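# Load tube rack into fume hood and close sash

## Task

Place the tube rack on the fume hood's work surface so that no part of it sits on the near side of the orange tape line; the rack must stand upright and each tube must be seated all the way down in a hole. Close the sash completely. The attempt fails if the rack or any tube ever touches the floor, or if the robot tips over or is left leaning. Nothing may depend on the robot to stay in place at the end: release everything and move the robot away once finished.

## Robot and tools

Robot: a Hello Robot Stretch 4 with one arm. It has an omni-wheel base, a lift that slides up a mast, an arm that telescopes forward, a three-joint wrist (yaw, pitch, roll) and a two-finger gripper. It stands about 1.6 m tall; the base rim is within 0.23 m of the base origin. Cameras: head_camera, head_left_camera, head_right_camera, wrist_camera.

Frames: the base frame sits on the floor below the base centre, x ahead, y to the left, z up. hand_pose is reported in it, for a point between the open fingertips; its printed value may be slightly off. With all wrist joints at 0 the hand axes line up with the base axes. The odometry frame is wherever the base frame was when the scene began; base_odometry counts wheel turns only, so slip shows up as travel. Heading grows to the left, range -3.142 to 3.142.

execute_actions: argument "actions" is a list holding one action, or empty (then it only reports state and images). Optional "cameras" lists which images to return (head_camera, head_left_camera, head_right_camera, wrist_camera, or "all"; omitted or null means all, [] means none). An action contains "base", "joints", or both, plus optional "pace" and "contact_limits"; alternatively just {"end_of_arm": "enable_torque"}, which re-powers any wrist or gripper motor that cut out so it holds in place. Base and joint motions begin together and may finish at different moments.
- "base" carries exactly one relative move from the base's last reported position: translate_m (metres, forward positive, -2 to 2), strafe_m (metres sideways, left positive, -2 to 2) or rotate_rad (radians, counter-clockwise from above positive, -3.2 to 3.2).
- "joints" is an object keyed by joint name, each value an absolute target: lift_m 0 to 1.2; arm_m 0 to 0.55 (extension forward); wrist_yaw_rad -1.134 to 4.276 (0 ahead, positive to the left, 3.14 folded back, above 3.4 the arm may obstruct); wrist_pitch_rad -1.117 to 4.259 (0 level, 1.57 pointing down); wrist_roll_rad -1.117 to 4.259 (0 means fingers level, positive turns clockwise viewed from behind); gripper_m -0.038 to 0.141 (fingertip gap in metres; negative means fingers pressing together). Done tolerances: ±0.004 for lift, arm and gripper, ±0.02 yaw and roll, ±0.05 pitch. Targets outside a joint's range are clipped and the result notes it; unknown keys or other bad values reject the whole call with no motion.
- "pace": "slow", "default", "fast", "max"; base speed 0.1/0.3/0.4/0.6 m/s and turn 1/2/3/4 rad/s respectively, further reduced when lift_m exceeds 0.2 (down to 0.3 m/s and 1 rad/s at 1.2).
- "contact_limits": only {"arm_m": value}, 0 (gentlest) to 0.75 (firmest), default 0.5; the arm stops when it pushes harder than this.
A joint or base omitted from an action may still be driving toward an older target without the status saying so. If a result reports a stop, the remaining execute_actions, wait and finished_scene calls of that reply are skipped.

wait: {"seconds": 0 to 10}; commands nothing and returns the same report as an empty action.
zoom_image: {"camera": name, "region": [x0, y0, x1, y1]} in pixels of that camera's latest full image, origin top-left, at most 504 by 504.
finished_scene: {"scene": current scene number}; final and irreversible, reports success, then gives the next task.

Reading results: base_status and joint_status describe how each commanded motion ended: "done" (for the base, wheels turned the full amount even if slipping), "off_target" (stopped short, may keep pushing), "contact_stop_at_<key>" (blocked; that part goes slack, a slack lift can sag under load, slack wheels may roll), "limit_stop_at_<name>", "time_out", "torque_fault". After these the old target is dropped. on_its_own reports uncommanded things; its "held at" is the held target, not the actual position. lidar_m: 12 distances in metres, 30-degree sectors starting straight ahead and going counter-clockwise (4th left, 7th behind, 10th right); "-" is nothing seen or closer than 0.25 m; it sees from about 0.15 m up, can miss glass, clear plastic and thin legs. wrist_depth_mm: 7x7 grid of median depths, 100 to 2000 mm, "-" for unusable; transparent items are skipped and the robot's body appears. turned_by_wheels vs turned_by_imu differing by more than roughly 0.1 rad means a collision or slip, with heading error about their difference. base_tilt in degrees (forward, right positive) carries a fixed bias up to about 1.5. motor_effort is percent of maximum, sign toward higher joint values, peak in brackets; noisy with fixed offsets. Wheel motors wheel_0, wheel_1, wheel_2 read positive when turning the base right.

Gripping: command gripper_m below the object's width; going further below pulls the item toward the wrist by up to a third of the difference, opening pushes it out. Neither the reading nor "done" proves a grasp; a firm squeeze at gripper_m of 0 or more shows in gripper_m effort. If fingertips jam on a surface below, raise the lift.

Cautions: a wrist motor maxed out (gripper pressed by base or arm motion, or over about 2 kg in a level gripper) faults and goes limp until enable_torque. "limit_stop_at_own_body" can occur with pitch below -0.2 combined with roll below -0.4 or above 4; move away from the body to recover. To unfold at the start, send lift_m 0.4 and wrist_yaw_rad 0 together. Tilt beyond 6 degrees triggers "limit_stop_at_tilt" and slackens lift, arm and wheels. Avoid driving or turning with over 1 kg held and arm_m above 0.2, especially fast; avoid steady hard pushes or pulls with a high gripper. Loose objects may occasionally get nudged. Avoid drops, slips, slams and hard impacts.

Each tool is called after "Call:" by a JSON object that holds its "name" and its "arguments", one argument or row to a line.

## Session

Call:
{"name": "execute_actions", "arguments": {
  "actions": []
}}

Scene clock: 0.00 s.
base_odometry: x=+0.000 y=+0.000 heading=+0.000 (m, m, rad; odometry frame)
turned_by_wheels: +0.000 (rad since the last result)
turned_by_imu: +0.000 (rad since the last result)
base_tilt: forward=+0.2 right=-0.3 (deg)
lidar_m: 1.52 1.49 2.54 1.17 1.17 1.29 1.37 1.33 1.49 2.23 2.29 1.92
base_status: not commanded
joint_positions: lift_m=+0.151 arm_m=+0.000 wrist_yaw_rad=+3.081 wrist_pitch_rad=+0.005 wrist_roll_rad=+0.018 gripper_m=+0.057
joint_status: not commanded
motor_effort: lift_m=+18 arm_m=+0 wrist_yaw_rad=+0 wrist_pitch_rad=-8 wrist_roll_rad=-1 gripper_m=-2 wheel_0=-1 wheel_1=-1 wheel_2=+0 (%)
hand_pose: x=-0.1118 y=+0.1047 z=+0.3275 quat_wxyz=(+0.030, -0.002, +0.009, +0.999) (m; base frame)
wrist_depth_mm: 140 143 1618 1756 - - 1708 / - 142 1618 1756 - 1537 1336 / 111 141 1618 1808 1983 - 1863 / 128 147 1618 1756 - - 1921 / 1255 1366 1576 1708 - - 1863 / 1281 1366 210 1576 1281 1661 1661 / 931 842 917 917 931 1060 1042
pictures: head_camera, head_left_camera, head_right_camera, wrist_camera
Images, in order (width x height): head_camera 420x560, head_left_camera 420x672, head_right_camera 420x672, wrist_camera 616x392.

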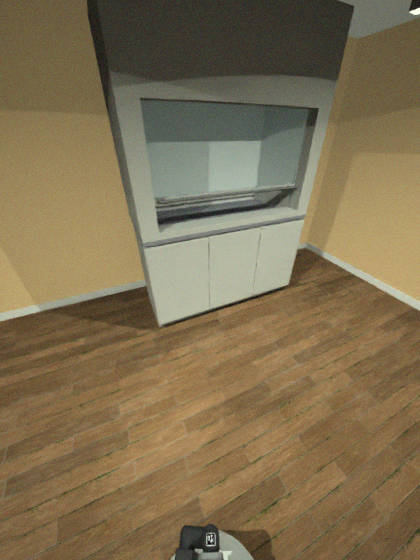

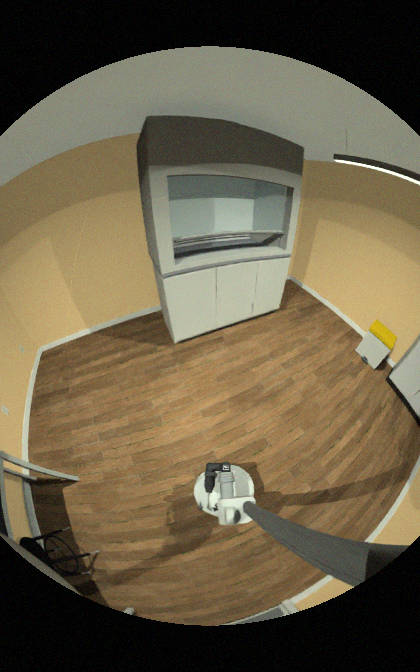

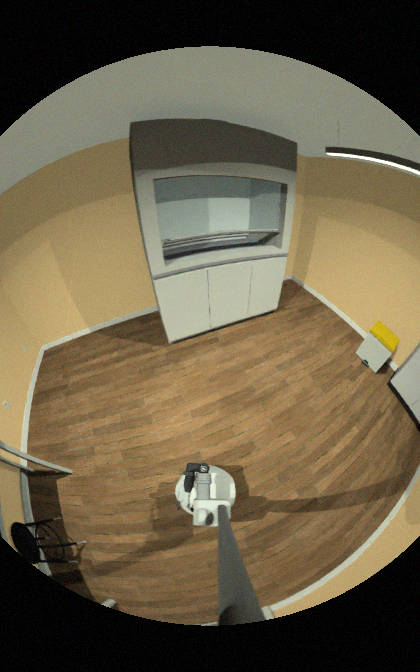

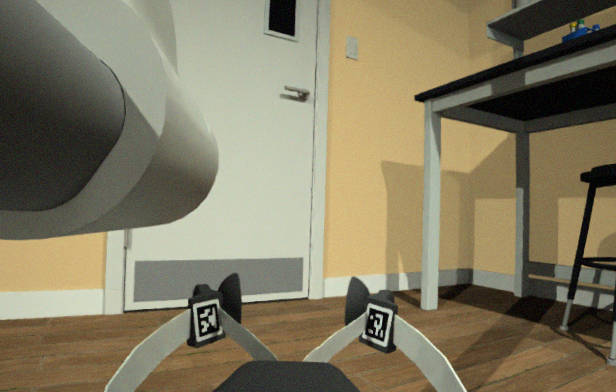

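Call:
{"name": "execute_actions", "arguments": {
  "actions": [
    {"base":{"rotate_rad":2.2},"joints":{"lift_m":0.9,"wrist_yaw_rad":0}}
  ]
}}

Scene clock: 4.00 s.
base_odometry: x=+0.000 y=+0.000 heading=+2.199 (m, m, rad; odometry frame)
turned_by_wheels: +2.199 (rad since the last result)
turned_by_imu: +2.218 (rad since the last result)
base_tilt: forward=+0.2 right=-0.2 (deg)
lidar_m: 1.15 1.37 1.35 1.35 1.58 2.32 2.29 1.79 1.53 2.35 2.28 1.12
base_status: done
joint_positions: lift_m=+0.900 arm_m=+0.000 wrist_yaw_rad=+0.000 wrist_pitch_rad=+0.005 wrist_roll_rad=+0.018 gripper_m=+0.057
joint_status: all done
motor_effort: lift_m=+22(22) arm_m=+0(0) wrist_yaw_rad=+0(0) wrist_pitch_rad=-8(8) wrist_roll_rad=+0(0) gripper_m=-1(3) wheel_0=-4(9) wheel_1=-4(8) wheel_2=-3(10) (%)
hand_pose: x=+0.4595 y=-0.0873 z=+1.0763 quat_wxyz=(+1.000, +0.009, +0.003, +0.000) (m; base frame)
wrist_depth_mm: 1618 - 1983 1921 1576 1618 1618 / 1661 1983 1921 1863 1756 1661 1618 / 1708 1983 1921 1808 1708 1618 1618 / 1618 1983 1863 1863 1756 1708 1537 / 1576 1921 1863 1808 1661 1618 1576 / 1366 1160 210 1025 891 917 1576 / 1537 1863 1863 1756 1661 1576 1537
pictures: head_camera, head_left_camera, head_right_camera, wrist_camera
Images, in order (width x height): head_camera 420x560, head_left_camera 420x672, head_right_camera 420x672, wrist_camera 616x392.

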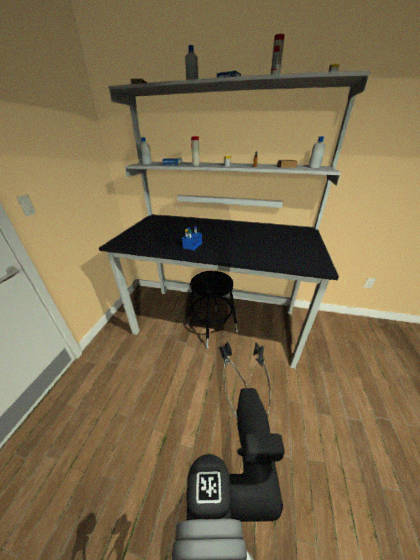

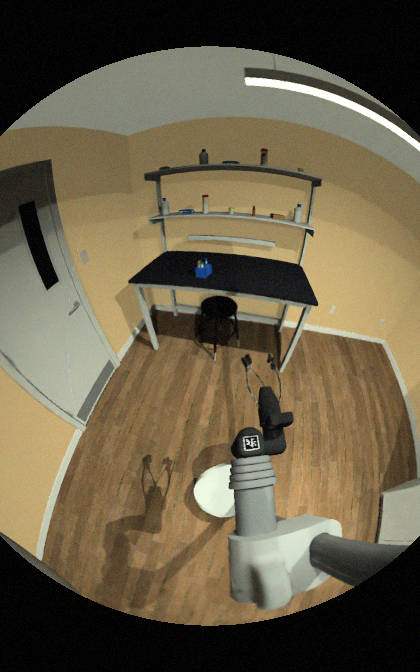

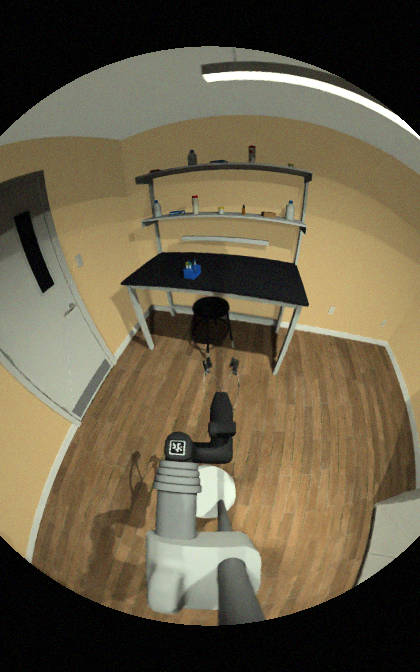

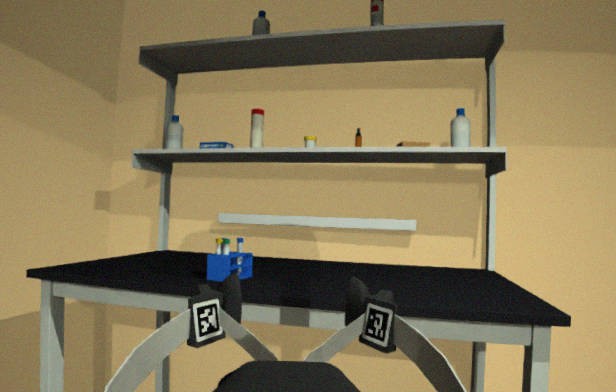

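Call:
{"name": "execute_actions", "arguments": {
  "actions": [
    {"base":{"rotate_rad":-1.85},"joints":{"lift_m":1.0}}
  ]
}}

Call:
{"name": "execute_actions", "arguments": {
  "actions": [
    {"base":{"strafe_m":-0.5}}
  ],
  "cameras": []
}}

Call:
{"name": "execute_actions", "arguments": {
  "actions": [
    {"base":{"translate_m":0.6}}
  ]
}}

Scene clock: 6.73 s.
base_odometry: x=+0.000 y=+0.000 heading=+0.350 (m, m, rad; odometry frame)
turned_by_wheels: -1.849 (rad since the last result)
turned_by_imu: -1.867 (rad since the last result)
base_tilt: forward=+0.1 right=-0.3 (deg)
lidar_m: 1.50 2.40 1.23 1.17 1.23 1.43 1.34 1.42 1.86 2.28 2.82 1.59
base_status: done
joint_positions: lift_m=+1.000 arm_m=+0.000 wrist_yaw_rad=+0.000 wrist_pitch_rad=+0.005 wrist_roll_rad=+0.018 gripper_m=+0.057
joint_status: all done
motor_effort: lift_m=+21(23) arm_m=-1(0) wrist_yaw_rad=+0(0) wrist_pitch_rad=-8(8) wrist_roll_rad=+0(0) gripper_m=-3(2) wheel_0=+5(10) wheel_1=+5(10) wheel_2=+4(12) (%)
hand_pose: x=+0.4594 y=-0.0874 z=+1.1764 quat_wxyz=(+1.000, +0.009, +0.003, +0.000) (m; base frame)
wrist_depth_mm: - - - 1397 1366 1430 1430 / - - - 1397 1464 1397 1464 / - - - 1983 - - 1983 / - - - 1983 - - 1921 / - - - 1863 - - 1808 / - - 209 1308 1336 1366 1397 / - - - 1308 1308 1336 1430
pictures: head_camera, head_left_camera, head_right_camera, wrist_camera
Images, in order (width x height): head_camera 420x560, head_left_camera 420x672, head_right_camera 420x672, wrist_camera 616x392.

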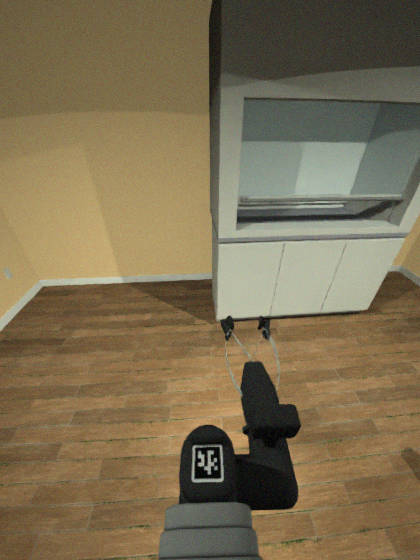

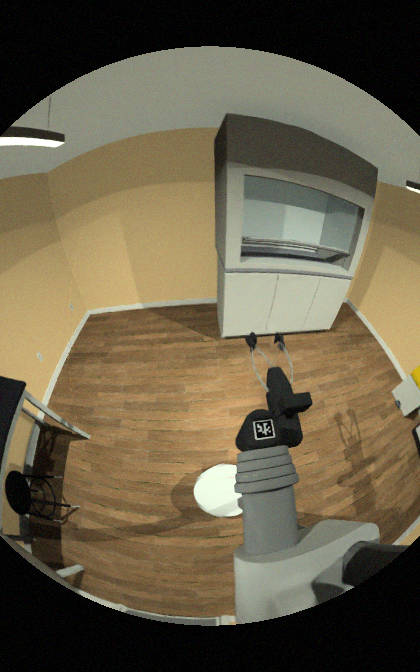

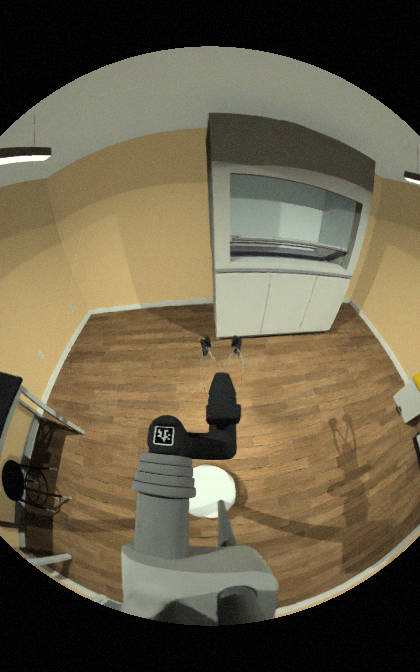

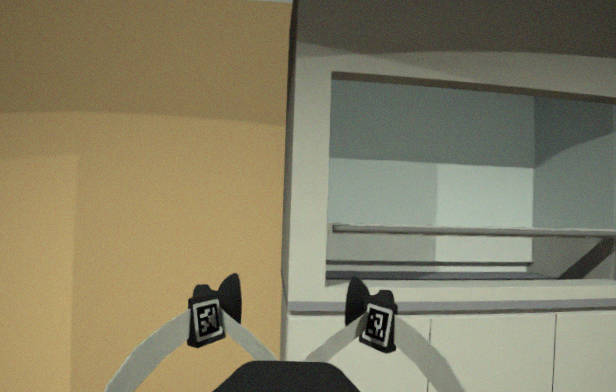

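Scene clock: 9.73 s.
base_odometry: x=+0.172 y=-0.470 heading=+0.350 (m, m, rad; odometry frame)
turned_by_wheels: +0.000 (rad since the last result)
turned_by_imu: +0.001 (rad since the last result)
base_tilt: forward=+0.2 right=-0.3 (deg)
lidar_m: 1.51 2.45 2.59 1.67 1.74 1.43 1.35 1.38 1.82 1.79 1.83 1.60
base_status: done
joint_positions: lift_m=+1.000 arm_m=+0.000 wrist_yaw_rad=+0.000 wrist_pitch_rad=+0.005 wrist_roll_rad=+0.018 gripper_m=+0.057
joint_status: not commanded
motor_effort: lift_m=+21(21) arm_m=+0(0) wrist_yaw_rad=+0(0) wrist_pitch_rad=-7(8) wrist_roll_rad=+0(0) gripper_m=-3(4) wheel_0=+2(8) wheel_1=-2(11) wheel_2=+0(3) (%)
hand_pose: x=+0.4594 y=-0.0874 z=+1.1764 quat_wxyz=(+1.000, +0.009, +0.003, +0.000) (m; base frame)
wrist_depth_mm: - - 1366 1366 1397 1464 - / - - 1464 1983 1464 1464 - / - - 1983 - - 1756 - / - - - - - 1708 - / - - 1863 - - 1618 - / - - 211 1308 1366 1397 - / - 1255 1308 1336 1366 1397 -
pictures: none
No camera images: the call's "cameras" was empty. Leave "cameras" out to get every camera's image.

Scene clock: 13.23 s.
base_odometry: x=+0.735 y=-0.264 heading=+0.351 (m, m, rad; odometry frame)
turned_by_wheels: +0.001 (rad since the last result)
turned_by_imu: -0.003 (rad since the last result)
base_tilt: forward=+0.2 right=-0.3 (deg)
lidar_m: 0.92 0.96 2.43 1.72 1.72 2.08 1.95 1.94 1.94 1.76 1.37 0.99
base_status: done
joint_positions: lift_m=+1.000 arm_m=+0.000 wrist_yaw_rad=+0.000 wrist_pitch_rad=+0.005 wrist_roll_rad=+0.018 gripper_m=+0.057
joint_status: not commanded
motor_effort: lift_m=+21(21) arm_m=+0(0) wrist_yaw_rad=+2(2) wrist_pitch_rad=-7(8) wrist_roll_rad=-1(0) gripper_m=-1(3) wheel_0=+3(5) wheel_1=+4(8) wheel_2=+0(12) (%)
hand_pose: x=+0.4594 y=-0.0874 z=+1.1764 quat_wxyz=(+1.000, +0.009, +0.003, +0.000) (m; base frame)
wrist_depth_mm: 707 854 1430 1464 1464 1537 1205 / 707 891 1397 1397 1464 1499 1229 / 707 904 1397 1430 1430 1499 1229 / 699 917 1366 1397 1464 1499 1229 / 691 831 1336 1397 1430 1464 1182 / 683 842 211 1205 842 1255 1138 / 683 691 715 723 741 759 788
pictures: head_camera, head_left_camera, head_right_camera, wrist_camera
Images, in order (width x height): head_camera 420x560, head_left_camera 420x672, head_right_camera 420x672, wrist_camera 616x392.

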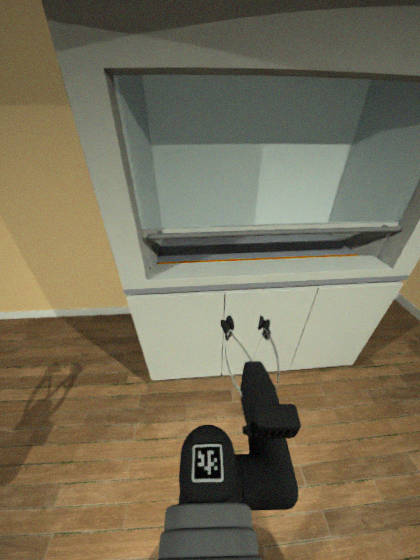

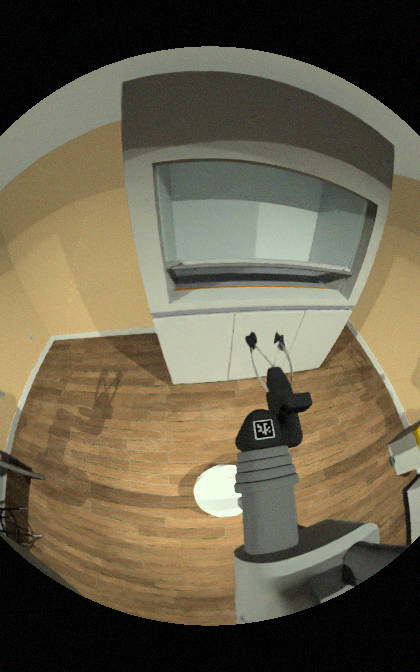

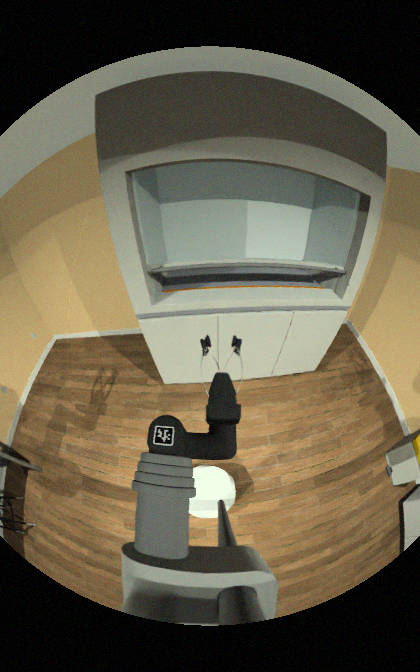

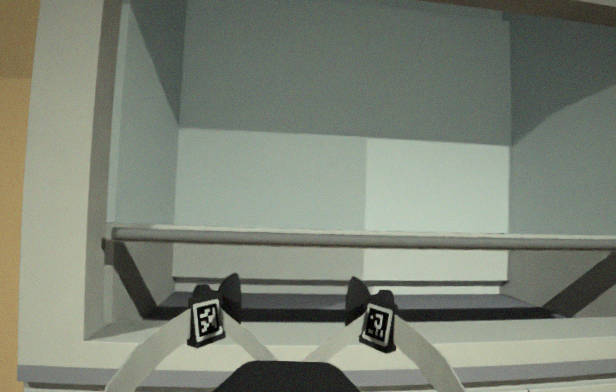

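Call:
{"name": "execute_actions", "arguments": {
  "actions": [
    {"base":{"rotate_rad":0.1},"joints":{"lift_m":0.88,"gripper_m":0.0}}
  ],
  "cameras": []
}}

Call:
{"name": "execute_actions", "arguments": {
  "actions": [
    {"base":{"strafe_m":-0.15},"joints":{"arm_m":0.25}}
  ]
}}

Scene clock: 15.07 s.
base_odometry: x=+0.735 y=-0.263 heading=+0.450 (m, m, rad; odometry frame)
turned_by_wheels: +0.099 (rad since the last result)
turned_by_imu: +0.100 (rad since the last result)
base_tilt: forward=+0.1 right=-0.2 (deg)
lidar_m: 0.91 0.94 2.57 1.69 1.84 2.04 1.94 2.03 1.80 1.73 1.30 0.92
base_status: done
joint_positions: lift_m=+0.880 arm_m=+0.000 wrist_yaw_rad=+0.000 wrist_pitch_rad=+0.005 wrist_roll_rad=+0.018 gripper_m=+0.000
joint_status: all done
motor_effort: lift_m=+14(19) arm_m=+0(0) wrist_yaw_rad=+1(0) wrist_pitch_rad=-8(8) wrist_roll_rad=+0(0) gripper_m=-5(6) wheel_0=-2(7) wheel_1=-5(9) wheel_2=-4(6) (%)
hand_pose: x=+0.4594 y=-0.0874 z=+1.0570 quat_wxyz=(+1.000, +0.009, +0.003, +0.000) (m; base frame)
wrist_depth_mm: 1618 741 1281 1430 1397 1397 1397 / 1618 732 1308 1430 1397 1430 1397 / 1618 732 1336 1397 1430 1430 1397 / 1618 723 1060 1430 1397 1430 1308 / 1618 723 1205 1336 1366 1397 1308 / 1576 715 723 204 715 715 707 / 1576 715 182 180 176 715 715
pictures: none
No camera images: the call's "cameras" was empty. Leave "cameras" out to get every camera's image.

Scene clock: 16.93 s.
base_odometry: x=+0.800 y=-0.398 heading=+0.450 (m, m, rad; odometry frame)
turned_by_wheels: +0.000 (rad since the last result)
turned_by_imu: +0.000 (rad since the last result)
base_tilt: forward=+0.1 right=-0.2 (deg)
lidar_m: 0.91 0.98 2.68 1.86 1.97 2.02 1.97 2.03 1.65 1.59 1.27 0.96
base_status: done
joint_positions: lift_m=+0.880 arm_m=+0.249 wrist_yaw_rad=+0.000 wrist_pitch_rad=+0.005 wrist_roll_rad=+0.018 gripper_m=+0.000
joint_status: all done
motor_effort: lift_m=+14(14) arm_m=+7(8) wrist_yaw_rad=+0(2) wrist_pitch_rad=-8(9) wrist_roll_rad=+0(0) gripper_m=-5(7) wheel_0=+3(11) wheel_1=-3(14) wheel_2=+0(5) (%)
hand_pose: x=+0.7081 y=-0.0874 z=+1.0570 quat_wxyz=(+1.000, +0.009, +0.003, +0.000) (m; base frame)
wrist_depth_mm: 647 931 1118 1182 1138 1138 1138 / 654 931 1138 1138 1138 1160 1118 / 597 842 1160 1138 1138 1118 1138 / 627 917 1118 1138 1160 1118 1098 / 654 991 1118 1118 1138 1118 1118 / 469 492 462 204 549 559 559 / 462 462 183 180 177 459 455
pictures: head_camera, head_left_camera, head_right_camera, wrist_camera
Images, in order (width x height): head_camera 420x560, head_left_camera 420x672, head_right_camera 420x672, wrist_camera 616x392.

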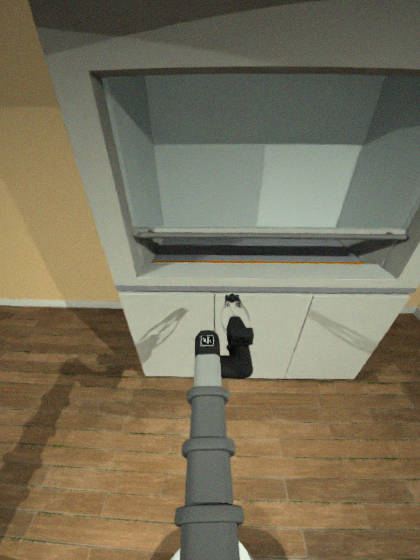

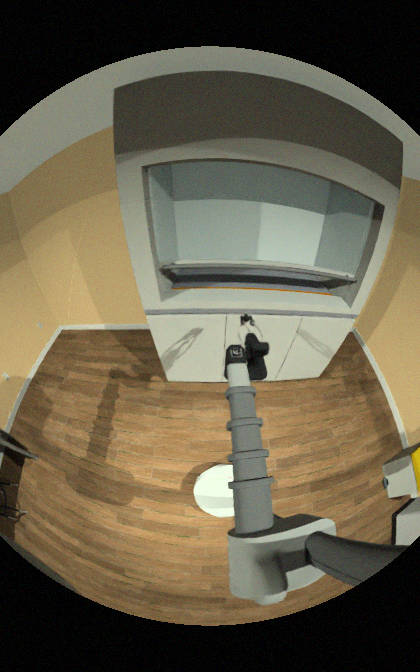

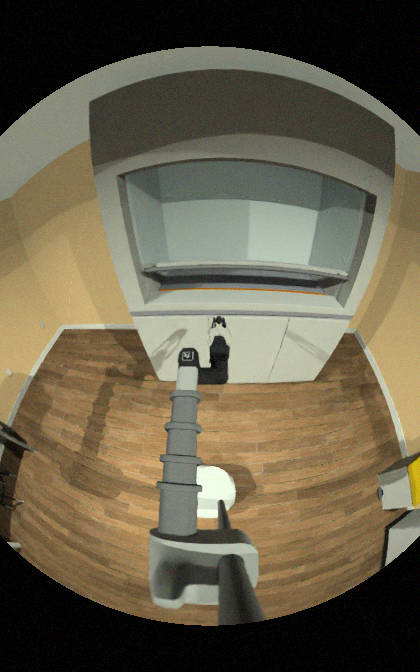

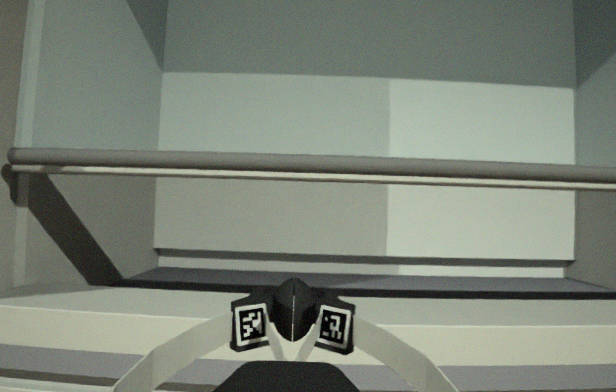

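Call:
{"name": "execute_actions", "arguments": {
  "actions": [
    {"joints":{"lift_m":0.94}}
  ],
  "cameras": []
}}

Call:
{"name": "execute_actions", "arguments": {
  "actions": [
    {"base":{"translate_m":0.1},"joints":{"arm_m":0.5}}
  ],
  "cameras": ["head_camera","wrist_camera"]
}}

Scene clock: 18.33 s.
base_odometry: x=+0.800 y=-0.398 heading=+0.450 (m, m, rad; odometry frame)
turned_by_wheels: +0.000 (rad since the last result)
turned_by_imu: +0.000 (rad since the last result)
base_tilt: forward=+0.1 right=-0.2 (deg)
lidar_m: 0.91 0.98 2.63 1.85 1.99 2.02 1.95 2.05 1.67 1.62 1.26 0.95
base_status: not commanded
joint_positions: lift_m=+0.940 arm_m=+0.249 wrist_yaw_rad=+0.000 wrist_pitch_rad=+0.005 wrist_roll_rad=+0.018 gripper_m=+0.000
joint_status: all done
motor_effort: lift_m=+22(23) arm_m=+7(7) wrist_yaw_rad=+2(0) wrist_pitch_rad=-7(7) wrist_roll_rad=+0(0) gripper_m=-7(7) wheel_0=+3(3) wheel_1=-3(3) wheel_2=+0(0) (%)
hand_pose: x=+0.7081 y=-0.0874 z=+1.1163 quat_wxyz=(+1.000, +0.009, +0.003, +0.000) (m; base frame)
wrist_depth_mm: 640 931 1138 1160 1138 1160 1118 / 647 960 1138 1138 1138 1160 1098 / 640 960 1160 1160 1138 1138 1118 / 597 831 1138 559 1138 1138 1098 / 647 976 1138 1118 1118 1138 1098 / 627 866 842 203 1008 1008 1025 / 462 462 183 179 176 512 530
pictures: none
No camera images: the call's "cameras" was empty. Leave "cameras" out to get every camera's image.

Scene clock: 20.20 s.
base_odometry: x=+0.890 y=-0.355 heading=+0.450 (m, m, rad; odometry frame)
turned_by_wheels: +0.000 (rad since the last result)
turned_by_imu: +0.000 (rad since the last result)
base_tilt: forward=+0.1 right=-0.3 (deg)
lidar_m: 0.80 0.86 2.52 1.86 1.97 2.14 2.05 2.15 1.67 1.61 1.12 0.85
base_status: done
joint_positions: lift_m=+0.940 arm_m=+0.499 wrist_yaw_rad=+0.000 wrist_pitch_rad=+0.005 wrist_roll_rad=+0.018 gripper_m=+0.000
joint_status: all done
motor_effort: lift_m=+22(22) arm_m=+7(9) wrist_yaw_rad=+1(1) wrist_pitch_rad=-8(9) wrist_roll_rad=+0(0) gripper_m=-6(5) wheel_0=+3(9) wheel_1=+3(10) wheel_2=+0(12) (%)
hand_pose: x=+0.9581 y=-0.0874 z=+1.1163 quat_wxyz=(+1.000, +0.009, +0.003, +0.000) (m; base frame)
wrist_depth_mm: 615 788 788 798 788 778 788 / 627 768 788 778 778 778 788 / 597 778 768 778 778 778 768 / 158 157 156 156 157 156 159 / 627 750 768 768 759 768 759 / 640 768 768 204 768 809 809 / 574 564 182 180 176 640 661
pictures: head_camera, wrist_camera
Images, in order (width x height): head_camera 420x560, wrist_camera 616x392.

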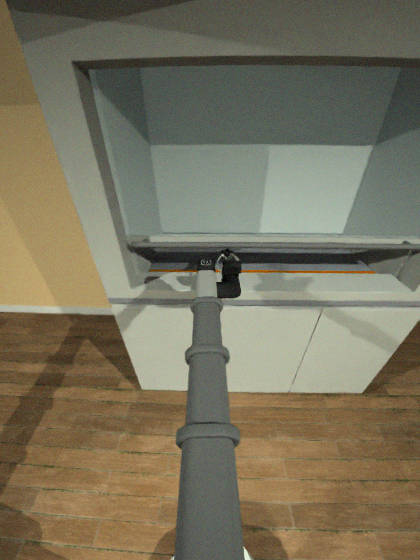

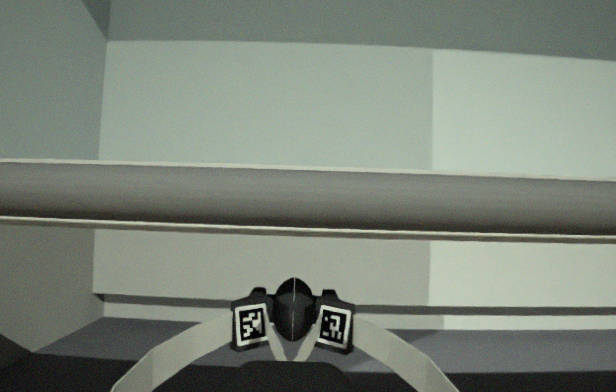

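Call:
{"name": "execute_actions", "arguments": {
  "actions": [
    {"joints":{"lift_m":1.2},"pace":"slow"}
  ],
  "cameras": ["head_camera","wrist_camera"]
}}

Scene clock: 31.27 s.
torque_fault: wrist_pitch_rad switched itself off since the last result.
base_odometry: x=+0.890 y=-0.355 heading=+0.450 (m, m, rad; odometry frame)
turned_by_wheels: +0.000 (rad since the last result)
turned_by_imu: -0.003 (rad since the last result)
base_tilt: forward=+0.2 right=-0.4 (deg)
lidar_m: 0.80 0.88 2.50 1.86 1.96 2.11 2.05 2.17 1.62 1.63 1.17 0.82
base_status: not commanded
joint_positions: lift_m=+1.200 arm_m=+0.499 wrist_yaw_rad=+0.000 wrist_pitch_rad=+1.295 wrist_roll_rad=+0.018 gripper_m=+0.000
joint_status: all done
on_its_own: wrist_pitch_rad is off since a torque_fault, until you send "end_of_arm": "enable_torque" (its first target +0.003 is given up)
motor_effort: lift_m=+22(37) arm_m=+6(7) wrist_yaw_rad=+0(4) wrist_pitch_rad=-2(100) wrist_roll_rad=+0(1) gripper_m=-6(7) wheel_0=+2(3) wheel_1=+3(3) wheel_2=+1(1) (%)
hand_pose: x=+0.7486 y=-0.0874 z=+1.1003 quat_wxyz=(+0.798, +0.007, +0.603, -0.005) (m; base frame)
wrist_depth_mm: 496 492 500 508 504 508 512 / 410 413 418 418 421 484 492 / 387 392 392 397 399 399 407 / 392 377 384 382 384 387 384 / 1060 732 668 609 580 544 525 / 1229 1281 1308 204 1281 1308 1308 / 1205 1205 183 180 176 1255 1308
pictures: head_camera, wrist_camera
Images, in order (width x height): head_camera 420x560, wrist_camera 616x392.

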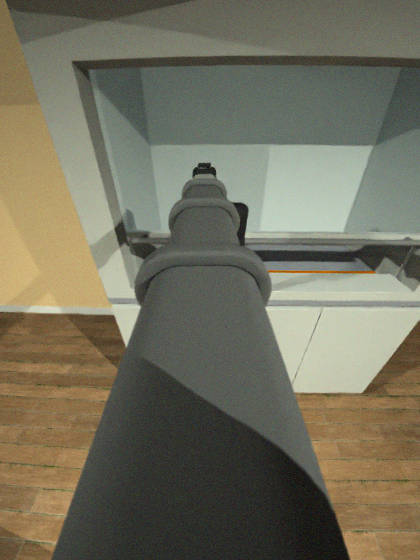

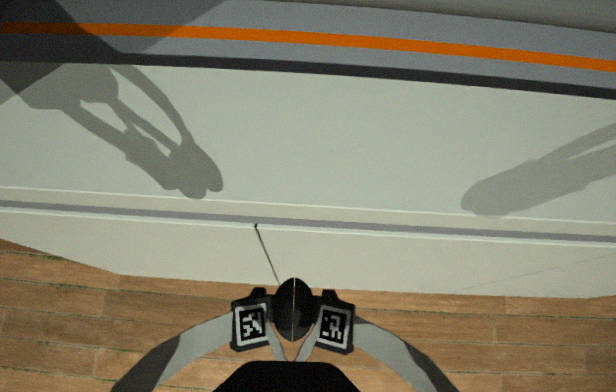

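Call:
{"name": "execute_actions", "arguments": {
  "actions": [
    {"end_of_arm":"enable_torque"}
  ],
  "cameras": []
}}

Call:
{"name": "execute_actions", "arguments": {
  "actions": [
    {"joints":{"arm_m":0.25,"wrist_pitch_rad":0}}
  ],
  "cameras": ["wrist_camera"]
}}

Call:
{"name": "execute_actions", "arguments": {
  "actions": [
    {"joints":{"wrist_yaw_rad":3.1,"lift_m":0.9,"arm_m":0.4}}
  ]
}}

Scene clock: 32.17 s.
base_odometry: x=+0.890 y=-0.355 heading=+0.450 (m, m, rad; odometry frame)
turned_by_wheels: +0.000 (rad since the last result)
turned_by_imu: +0.000 (rad since the last result)
base_tilt: forward=+0.2 right=-0.2 (deg)
lidar_m: 0.81 0.85 2.49 1.87 1.98 2.13 2.08 2.15 1.63 1.63 1.13 0.83
base_status: not commanded
joint_positions: lift_m=+1.200 arm_m=+0.499 wrist_yaw_rad=+0.000 wrist_pitch_rad=+1.305 wrist_roll_rad=+0.018 gripper_m=+0.000
joint_status: not commanded
end_of_arm: enable_torque: each motor that was off is on again
on_its_own: wrist_pitch_rad is held at +1.305, not at its first target +0.003, since a torque_fault
motor_effort: lift_m=+22(22) arm_m=+6(6) wrist_yaw_rad=-1(0) wrist_pitch_rad=-2(2) wrist_roll_rad=+0(0) gripper_m=-6(6) wheel_0=+3(3) wheel_1=+3(3) wheel_2=+1(1) (%)
hand_pose: x=+0.7456 y=-0.0874 z=+1.0995 quat_wxyz=(+0.794, +0.007, +0.607, -0.005) (m; base frame)
wrist_depth_mm: 484 484 492 496 500 508 508 / 404 407 410 413 418 421 488 / 384 389 392 394 394 402 402 / 404 389 377 382 382 387 389 / 1308 778 707 654 621 580 554 / 1255 1281 1281 204 1308 1336 1308 / 1205 1205 183 180 176 1255 1281
pictures: none
No camera images: the call's "cameras" was empty. Leave "cameras" out to get every camera's image.

Scene clock: 34.03 s.
base_odometry: x=+0.890 y=-0.355 heading=+0.450 (m, m, rad; odometry frame)
turned_by_wheels: +0.000 (rad since the last result)
turned_by_imu: +0.000 (rad since the last result)
base_tilt: forward=+0.2 right=-0.4 (deg)
lidar_m: 0.80 0.88 2.52 1.87 2.00 2.15 2.05 2.16 1.66 1.64 1.15 0.81
base_status: not commanded
joint_positions: lift_m=+1.200 arm_m=+0.251 wrist_yaw_rad=+0.000 wrist_pitch_rad=+0.003 wrist_roll_rad=+0.018 gripper_m=+0.000
joint_status: all done
motor_effort: lift_m=+23(22) arm_m=-7(9) wrist_yaw_rad=+2(2) wrist_pitch_rad=-9(13) wrist_roll_rad=+0(0) gripper_m=-5(6) wheel_0=+2(3) wheel_1=+3(3) wheel_2=+1(1) (%)
hand_pose: x=+0.7107 y=-0.0874 z=+1.3771 quat_wxyz=(+1.000, +0.009, +0.001, +0.000) (m; base frame)
wrist_depth_mm: 634 931 1042 1060 1060 1042 1042 / 640 946 1025 1025 1042 1008 1042 / 634 946 1042 1008 1042 1025 1025 / 640 946 1042 1042 1025 1008 1042 / 654 976 1025 1008 1025 1008 1008 / 661 960 1025 203 1008 1008 1008 / 627 820 182 180 176 1008 1008
pictures: wrist_camera
Images, in order (width x height): wrist_camera 616x392.

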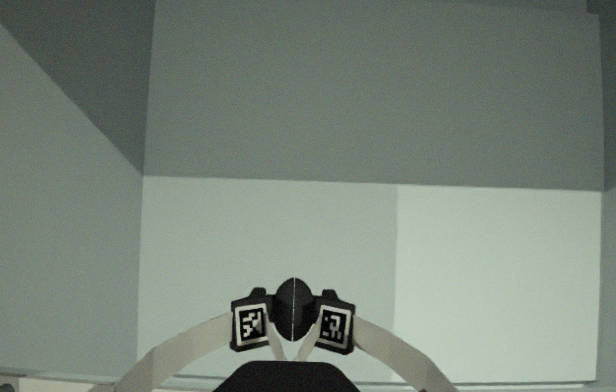

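Scene clock: 36.40 s.
base_odometry: x=+0.890 y=-0.355 heading=+0.450 (m, m, rad; odometry frame)
turned_by_wheels: +0.000 (rad since the last result)
turned_by_imu: -0.001 (rad since the last result)
base_tilt: forward=+0.4 right=-0.3 (deg)
lidar_m: 0.82 0.86 2.51 1.87 1.95 2.12 2.06 2.18 1.65 1.61 1.14 0.86
base_status: not commanded
joint_positions: lift_m=+0.900 arm_m=+0.399 wrist_yaw_rad=+3.099 wrist_pitch_rad=+0.002 wrist_roll_rad=+0.018 gripper_m=+0.000
joint_status: all done
motor_effort: lift_m=+14(17) arm_m=+7(7) wrist_yaw_rad=+3(5) wrist_pitch_rad=-8(9) wrist_roll_rad=+0(0) gripper_m=-6(8) wheel_0=+2(2) wheel_1=+3(3) wheel_2=+1(1) (%)
hand_pose: x=+0.2851 y=+0.0995 z=+1.0779 quat_wxyz=(+0.021, -0.001, +0.009, +1.000) (m; base frame)
wrist_depth_mm: - - - - - - - / - 574 - - - - - / 122 162 621 - - - - / - 208 424 - - - - / - - - - - - - / - - - 204 - - - / - 549 182 180 177 - -
pictures: head_camera, head_left_camera, head_right_camera, wrist_camera
Images, in order (width x height): head_camera 420x560, head_left_camera 420x672, head_right_camera 420x672, wrist_camera 616x392.

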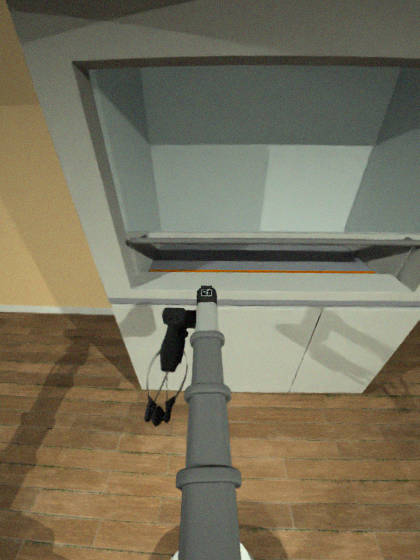

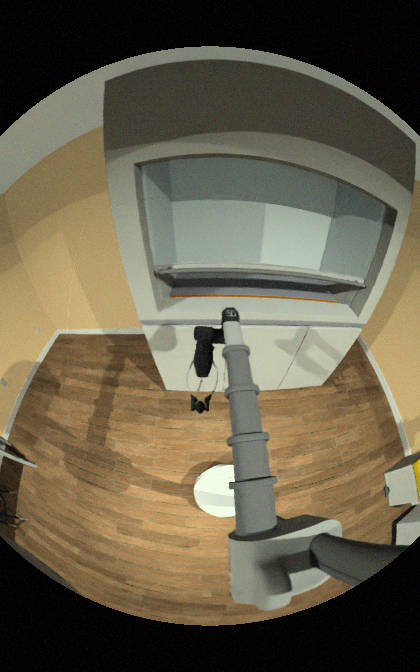

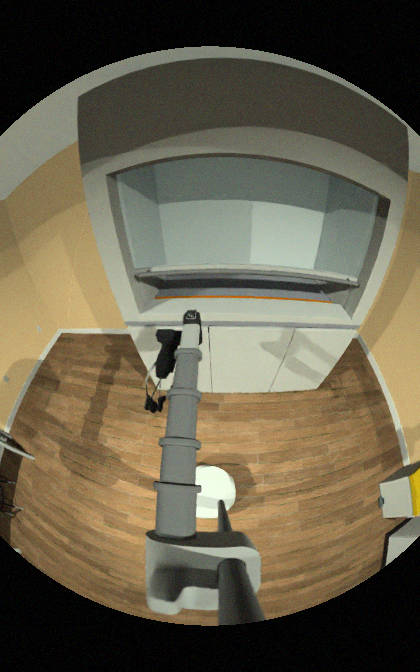

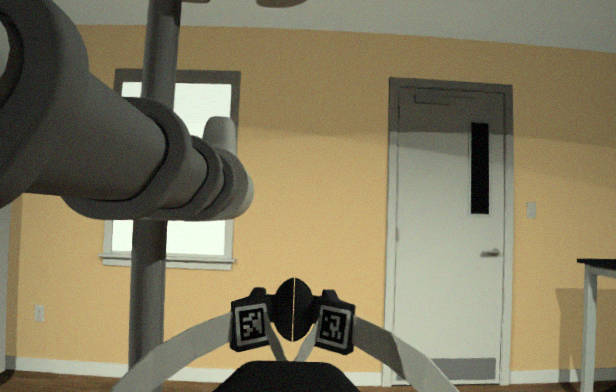

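Call:
{"name": "execute_actions", "arguments": {
  "actions": [
    {"base":{"translate_m":0.12},"joints":{"lift_m":0.84}}
  ],
  "cameras": ["head_camera"]
}}

Call:
{"name": "execute_actions", "arguments": {
  "actions": [
    {"joints":{"arm_m":0.53},"pace":"slow","contact_limits":{"arm_m":0.2}}
  ],
  "cameras": ["head_camera","head_left_camera"]
}}

Scene clock: 38.87 s.
base_odometry: x=+0.998 y=-0.303 heading=+0.451 (m, m, rad; odometry frame)
turned_by_wheels: +0.000 (rad since the last result)
turned_by_imu: -0.001 (rad since the last result)
base_tilt: forward=+0.3 right=-0.2 (deg)
lidar_m: 0.66 0.76 2.34 1.87 1.93 2.27 2.18 2.21 1.65 1.81 0.97 0.72
base_status: done
joint_positions: lift_m=+0.840 arm_m=+0.399 wrist_yaw_rad=+3.100 wrist_pitch_rad=+0.002 wrist_roll_rad=+0.018 gripper_m=+0.000
joint_status: all done
motor_effort: lift_m=+14(15) arm_m=+7(7) wrist_yaw_rad=+1(3) wrist_pitch_rad=-8(9) wrist_roll_rad=+0(0) gripper_m=-7(7) wheel_0=+2(8) wheel_1=+5(7) wheel_2=-2(11) (%)
hand_pose: x=+0.2851 y=+0.0994 z=+1.0179 quat_wxyz=(+0.021, -0.001, +0.009, +1.000) (m; base frame)
wrist_depth_mm: - - - - - - - / - 569 - - - - - / 122 163 609 - - - - / - 208 421 - - - - / - - - - - - - / - - - 204 - - - / - 549 183 180 176 - -
pictures: head_camera
Images, in order (width x height): head_camera 420x560.

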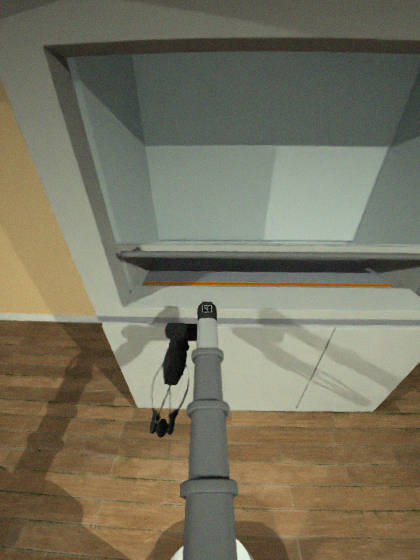

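Scene clock: 41.43 s.
base_odometry: x=+0.998 y=-0.303 heading=+0.451 (m, m, rad; odometry frame)
turned_by_wheels: +0.000 (rad since the last result)
turned_by_imu: -0.001 (rad since the last result)
base_tilt: forward=+0.3 right=-0.2 (deg)
lidar_m: 0.67 0.73 2.32 1.87 1.97 2.25 2.19 2.24 1.68 1.82 0.97 0.72
base_status: not commanded
joint_positions: lift_m=+0.840 arm_m=+0.529 wrist_yaw_rad=+3.100 wrist_pitch_rad=+0.002 wrist_roll_rad=+0.018 gripper_m=+0.000
joint_status: all done
motor_effort: lift_m=+14(14) arm_m=+7(5) wrist_yaw_rad=+3(2) wrist_pitch_rad=-8(8) wrist_roll_rad=+0(0) gripper_m=-7(6) wheel_0=+2(3) wheel_1=+5(5) wheel_2=-2(2) (%)
contact_limits: arm_m 0.2
hand_pose: x=+0.4150 y=+0.0994 z=+1.0179 quat_wxyz=(+0.021, -0.001, +0.009, +1.000) (m; base frame)
wrist_depth_mm: 116 - - - - - - / 113 699 - - - - - / 114 163 - - - - - / 116 236 427 - - - - / - - - - - - - / - - 723 204 - - - / - - 182 180 176 - -
pictures: head_camera, head_left_camera
Images, in order (width x height): head_camera 420x560, head_left_camera 420x672.

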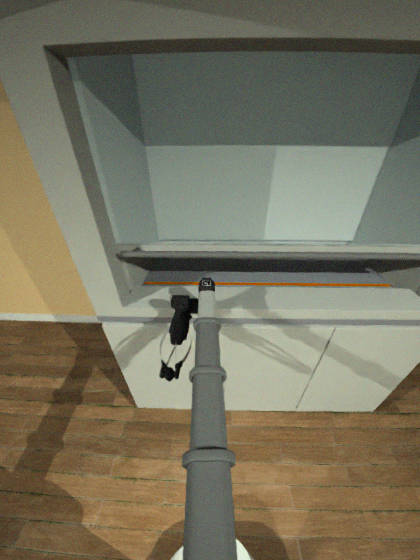

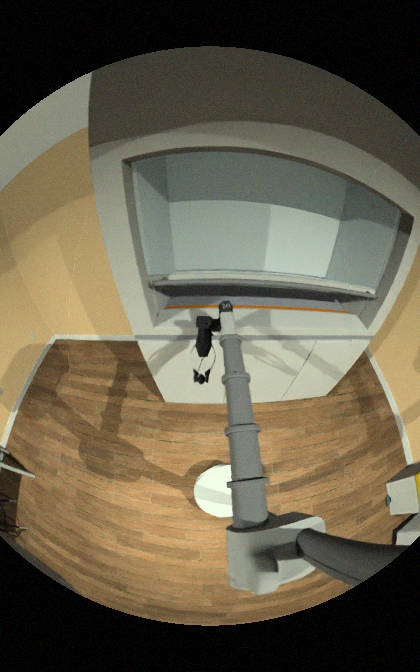

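Call:
{"name": "execute_actions", "arguments": {
  "actions": [
    {"base":{"translate_m":0.11},"pace":"slow"}
  ],
  "cameras": ["head_camera"]
}}

Call:
{"name": "execute_actions", "arguments": {
  "actions": [
    {"joints":{"lift_m":0.92},"pace":"slow"}
  ],
  "cameras": ["head_camera"]
}}

Scene clock: 44.03 s.
base_odometry: x=+1.096 y=-0.255 heading=+0.450 (m, m, rad; odometry frame)
turned_by_wheels: +0.000 (rad since the last result)
turned_by_imu: +0.026 (rad since the last result)
base_tilt: forward=+0.0 right=-0.1 (deg)
lidar_m: 0.58 0.66 2.24 1.88 1.94 2.34 2.28 2.18 1.72 2.08 0.82 0.62
base_status: done
joint_positions: lift_m=+0.840 arm_m=+0.529 wrist_yaw_rad=+3.114 wrist_pitch_rad=-0.005 wrist_roll_rad=+0.020 gripper_m=+0.000
joint_status: not commanded
on_its_own: wrist_yaw_rad is at rest, and its effort (-40) is outside its rest range (-13 to +13)
motor_effort: lift_m=+16(16) arm_m=+7(7) wrist_yaw_rad=-40(45) wrist_pitch_rad=+14(14) wrist_roll_rad=-5(6) gripper_m=-5(6) wheel_0=+5(6) wheel_1=+12(12) wheel_2=-20(19) (%)
hand_pose: x=+0.4136 y=+0.0953 z=+1.0199 quat_wxyz=(+0.014, +0.003, +0.010, +1.000) (m; base frame)
wrist_depth_mm: 117 - - - - - - / 109 - - - - - - / 112 153 750 - - - - / 114 220 418 - - - - / - - - - - - - / - - 691 204 - - - / - - 183 180 177 - -
pictures: head_camera
Images, in order (width x height): head_camera 420x560.

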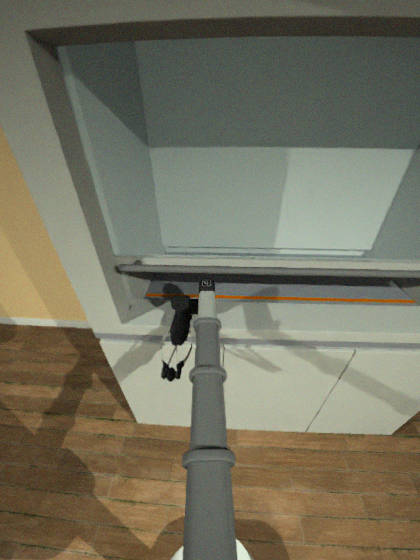

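Scene clock: 45.17 s.
base_odometry: x=+1.097 y=-0.255 heading=+0.451 (m, m, rad; odometry frame)
turned_by_wheels: +0.000 (rad since the last result)
turned_by_imu: +0.001 (rad since the last result)
base_tilt: forward=+0.2 right=-0.2 (deg)
lidar_m: 0.58 0.63 2.20 1.89 1.97 2.35 2.29 2.18 1.68 2.09 0.81 0.63
base_status: not commanded
joint_positions: lift_m=+0.896 arm_m=+0.529 wrist_yaw_rad=+3.100 wrist_pitch_rad=+0.002 wrist_roll_rad=+0.018 gripper_m=+0.000
joint_status: lift_m contact_stop (moved +0.056 of +0.080)
on_its_own: lift_m is slack since a contact_stop (your +0.920 is given up)
motor_effort: lift_m=+18(33) arm_m=+5(7) wrist_yaw_rad=+1(43) wrist_pitch_rad=-7(14) wrist_roll_rad=-1(5) gripper_m=-6(6) wheel_0=+1(5) wheel_1=+0(12) wheel_2=-1(19) (%)
hand_pose: x=+0.4152 y=+0.0993 z=+1.0741 quat_wxyz=(+0.021, -0.001, +0.009, +1.000) (m; base frame)
wrist_depth_mm: 116 - 842 - - - - / 113 707 - - - - - / 114 163 - - - - - / 116 236 421 - - - - / - - - - - - - / - - 732 204 - - - / - - 183 180 176 - -
pictures: head_camera
Images, in order (width x height): head_camera 420x560.

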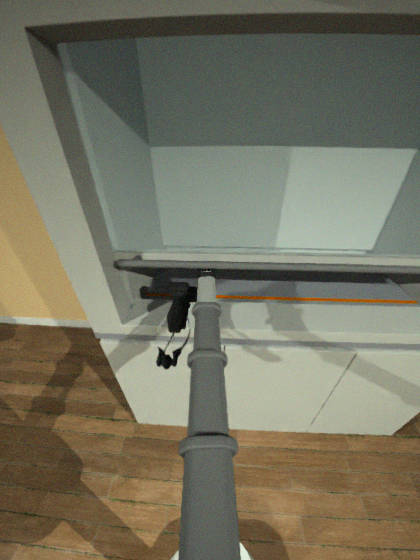

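Call:
{"name": "execute_actions", "arguments": {
  "actions": [
    {"joints":{"lift_m":1.2}}
  ],
  "cameras": ["head_camera"]
}}

Scene clock: 46.00 s.
base_odometry: x=+1.097 y=-0.255 heading=+0.451 (m, m, rad; odometry frame)
turned_by_wheels: +0.000 (rad since the last result)
turned_by_imu: +0.000 (rad since the last result)
base_tilt: forward=+0.3 right=-0.3 (deg)
lidar_m: 0.59 0.62 2.19 1.91 1.95 2.35 2.29 2.18 1.68 2.08 0.80 0.62
base_status: not commanded
joint_positions: lift_m=+0.915 arm_m=+0.529 wrist_yaw_rad=+3.100 wrist_pitch_rad=+0.002 wrist_roll_rad=+0.018 gripper_m=+0.000
joint_status: lift_m contact_stop (moved +0.018 of +0.304)
on_its_own: lift_m is slack since a contact_stop (your +1.200 is given up)
motor_effort: lift_m=+19(36) arm_m=+5(6) wrist_yaw_rad=+1(2) wrist_pitch_rad=-7(7) wrist_roll_rad=-1(1) gripper_m=-6(7) wheel_0=+0(1) wheel_1=+0(0) wheel_2=-1(1) (%)
hand_pose: x=+0.4153 y=+0.0993 z=+1.0926 quat_wxyz=(+0.021, -0.001, +0.009, +1.000) (m; base frame)
wrist_depth_mm: 116 - 831 - - - - / 112 707 - - - - - / 114 162 - - - - - / 116 236 421 - - - - / - - - - - - - / - - 741 204 - - - / - - 183 180 176 - -
pictures: head_camera
Images, in order (width x height): head_camera 420x560.

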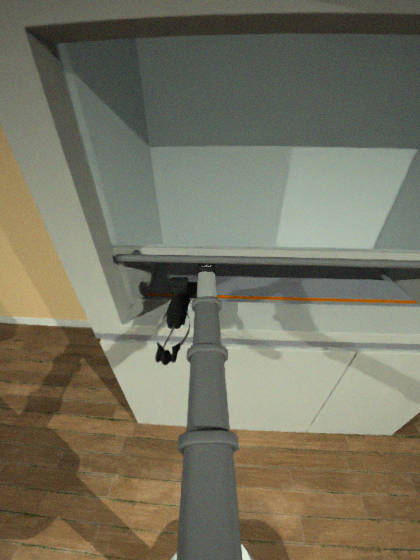

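Call:
{"name": "execute_actions", "arguments": {
  "actions": [
    {"joints":{"lift_m":1.2},"pace":"max"}
  ],
  "cameras": []
}}

Scene clock: 47.07 s.
base_odometry: x=+1.097 y=-0.255 heading=+0.451 (m, m, rad; odometry frame)
turned_by_wheels: +0.000 (rad since the last result)
turned_by_imu: +0.000 (rad since the last result)
base_tilt: forward=+0.2 right=-0.4 (deg)
lidar_m: 0.58 0.64 2.25 1.88 1.99 2.34 2.29 2.20 1.71 2.08 0.77 0.59
base_status: not commanded
joint_positions: lift_m=+0.936 arm_m=+0.529 wrist_yaw_rad=+3.100 wrist_pitch_rad=+0.002 wrist_roll_rad=+0.018 gripper_m=+0.000
joint_status: lift_m contact_stop (moved +0.021 of +0.285)
on_its_own: lift_m is slack since a contact_stop (your +1.200 is given up)
motor_effort: lift_m=+18(35) arm_m=+5(5) wrist_yaw_rad=+2(1) wrist_pitch_rad=-8(7) wrist_roll_rad=+0(0) gripper_m=-6(6) wheel_0=+0(1) wheel_1=+0(0) wheel_2=-1(2) (%)
hand_pose: x=+0.4153 y=+0.0993 z=+1.1132 quat_wxyz=(+0.021, -0.001, +0.009, +1.000) (m; base frame)
wrist_depth_mm: 116 - 741 842 - - - / 113 699 - - - - - / 114 162 - - - - - / 116 236 424 - - - - / - - - - - - - / - - 732 203 - - - / - - 183 179 177 - -
pictures: none
No camera images: the call's "cameras" was empty. Leave "cameras" out to get every camera's image.

Call:
{"name": "execute_actions", "arguments": {
  "actions": [
    {"joints":{"lift_m":1.2},"pace":"max"}
  ],
  "cameras": []
}}

Scene clock: 48.00 s.
base_odometry: x=+1.097 y=-0.255 heading=+0.451 (m, m, rad; odometry frame)
turned_by_wheels: +0.000 (rad since the last result)
turned_by_imu: +0.000 (rad since the last result)
base_tilt: forward=+0.2 right=-0.3 (deg)
lidar_m: 0.59 0.62 2.22 1.91 1.97 2.33 2.29 2.20 1.71 2.07 0.79 0.60
base_status: not commanded
joint_positions: lift_m=+0.961 arm_m=+0.529 wrist_yaw_rad=+3.100 wrist_pitch_rad=+0.002 wrist_roll_rad=+0.018 gripper_m=+0.000
joint_status: lift_m contact_stop (moved +0.026 of +0.264)
on_its_own: lift_m is slack since a contact_stop (your +1.200 is given up)
motor_effort: lift_m=+18(41) arm_m=+5(5) wrist_yaw_rad=+0(3) wrist_pitch_rad=-7(8) wrist_roll_rad=+0(1) gripper_m=-5(7) wheel_0=+0(0) wheel_1=+0(0) wheel_2=-1(1) (%)
hand_pose: x=+0.4154 y=+0.0994 z=+1.1389 quat_wxyz=(+0.021, -0.001, +0.009, +1.000) (m; base frame)
wrist_depth_mm: 116 - 683 778 - - - / 113 691 - - - - - / 114 162 - - - - - / 116 236 424 - - - - / - - - - - - - / - - 741 204 - - - / - - 182 180 176 - -
pictures: none
No camera images: the call's "cameras" was empty. Leave "cameras" out to get every camera's image.

Call:
{"name": "execute_actions", "arguments": {
  "actions": [
    {"joints":{"lift_m":1.2},"pace":"slow"}
  ],
  "cameras": []
}}

Scene clock: 49.00 s.
base_odometry: x=+1.097 y=-0.255 heading=+0.451 (m, m, rad; odometry frame)
turned_by_wheels: +0.000 (rad since the last result)
turned_by_imu: +0.000 (rad since the last result)
base_tilt: forward=+0.1 right=-0.4 (deg)
lidar_m: 0.57 0.63 2.24 1.90 1.94 2.33 2.29 2.22 1.71 2.08 0.82 0.60
base_status: not commanded
joint_positions: lift_m=+0.988 arm_m=+0.529 wrist_yaw_rad=+3.100 wrist_pitch_rad=+0.002 wrist_roll_rad=+0.018 gripper_m=+0.000
joint_status: lift_m contact_stop (moved +0.027 of +0.239)
on_its_own: lift_m is slack since a contact_stop (your +1.200 is given up)
motor_effort: lift_m=+18(38) arm_m=+5(5) wrist_yaw_rad=+0(1) wrist_pitch_rad=-8(8) wrist_roll_rad=-1(0) gripper_m=-5(7) wheel_0=+0(0) wheel_1=+0(0) wheel_2=-1(1) (%)
hand_pose: x=+0.4154 y=+0.0994 z=+1.1656 quat_wxyz=(+0.021, -0.001, +0.009, +1.000) (m; base frame)
wrist_depth_mm: 116 - 634 715 - - - / 113 707 - - - - - / 114 163 - - - - - / 116 236 424 - - - - / - - - - - - - / - - 732 204 - - - / - - 183 180 177 - -
pictures: none
No camera images: the call's "cameras" was empty. Leave "cameras" out to get every camera's image.

Call:
{"name": "execute_actions", "arguments": {
  "actions": [
    {"joints":{"lift_m":1.2},"pace":"max"}
  ],
  "cameras": []
}}

Scene clock: 49.93 s.
base_odometry: x=+1.097 y=-0.255 heading=+0.451 (m, m, rad; odometry frame)
turned_by_wheels: +0.000 (rad since the last result)
turned_by_imu: +0.000 (rad since the last result)
base_tilt: forward=+0.3 right=-0.3 (deg)
lidar_m: 0.57 0.64 2.26 1.91 1.93 2.36 2.30 2.16 1.70 2.09 0.81 0.61
base_status: not commanded
joint_positions: lift_m=+1.009 arm_m=+0.529 wrist_yaw_rad=+3.100 wrist_pitch_rad=+0.002 wrist_roll_rad=+0.018 gripper_m=+0.000
joint_status: lift_m contact_stop (moved +0.021 of +0.212)
on_its_own: lift_m is slack since a contact_stop (your +1.200 is given up)
motor_effort: lift_m=+18(40) arm_m=+5(6) wrist_yaw_rad=+2(2) wrist_pitch_rad=-8(8) wrist_roll_rad=-1(0) gripper_m=-5(7) wheel_0=+0(0) wheel_1=+1(1) wheel_2=-1(1) (%)
hand_pose: x=+0.4154 y=+0.0994 z=+1.1866 quat_wxyz=(+0.021, -0.001, +0.009, +1.000) (m; base frame)
wrist_depth_mm: 116 - 603 621 - - - / 113 699 - - - - - / 114 163 - - - - - / 116 236 424 - - - - / - - - - - - - / - - 732 204 - - - / - - 182 180 176 - -
pictures: none
No camera images: the call's "cameras" was empty. Leave "cameras" out to get every camera's image.


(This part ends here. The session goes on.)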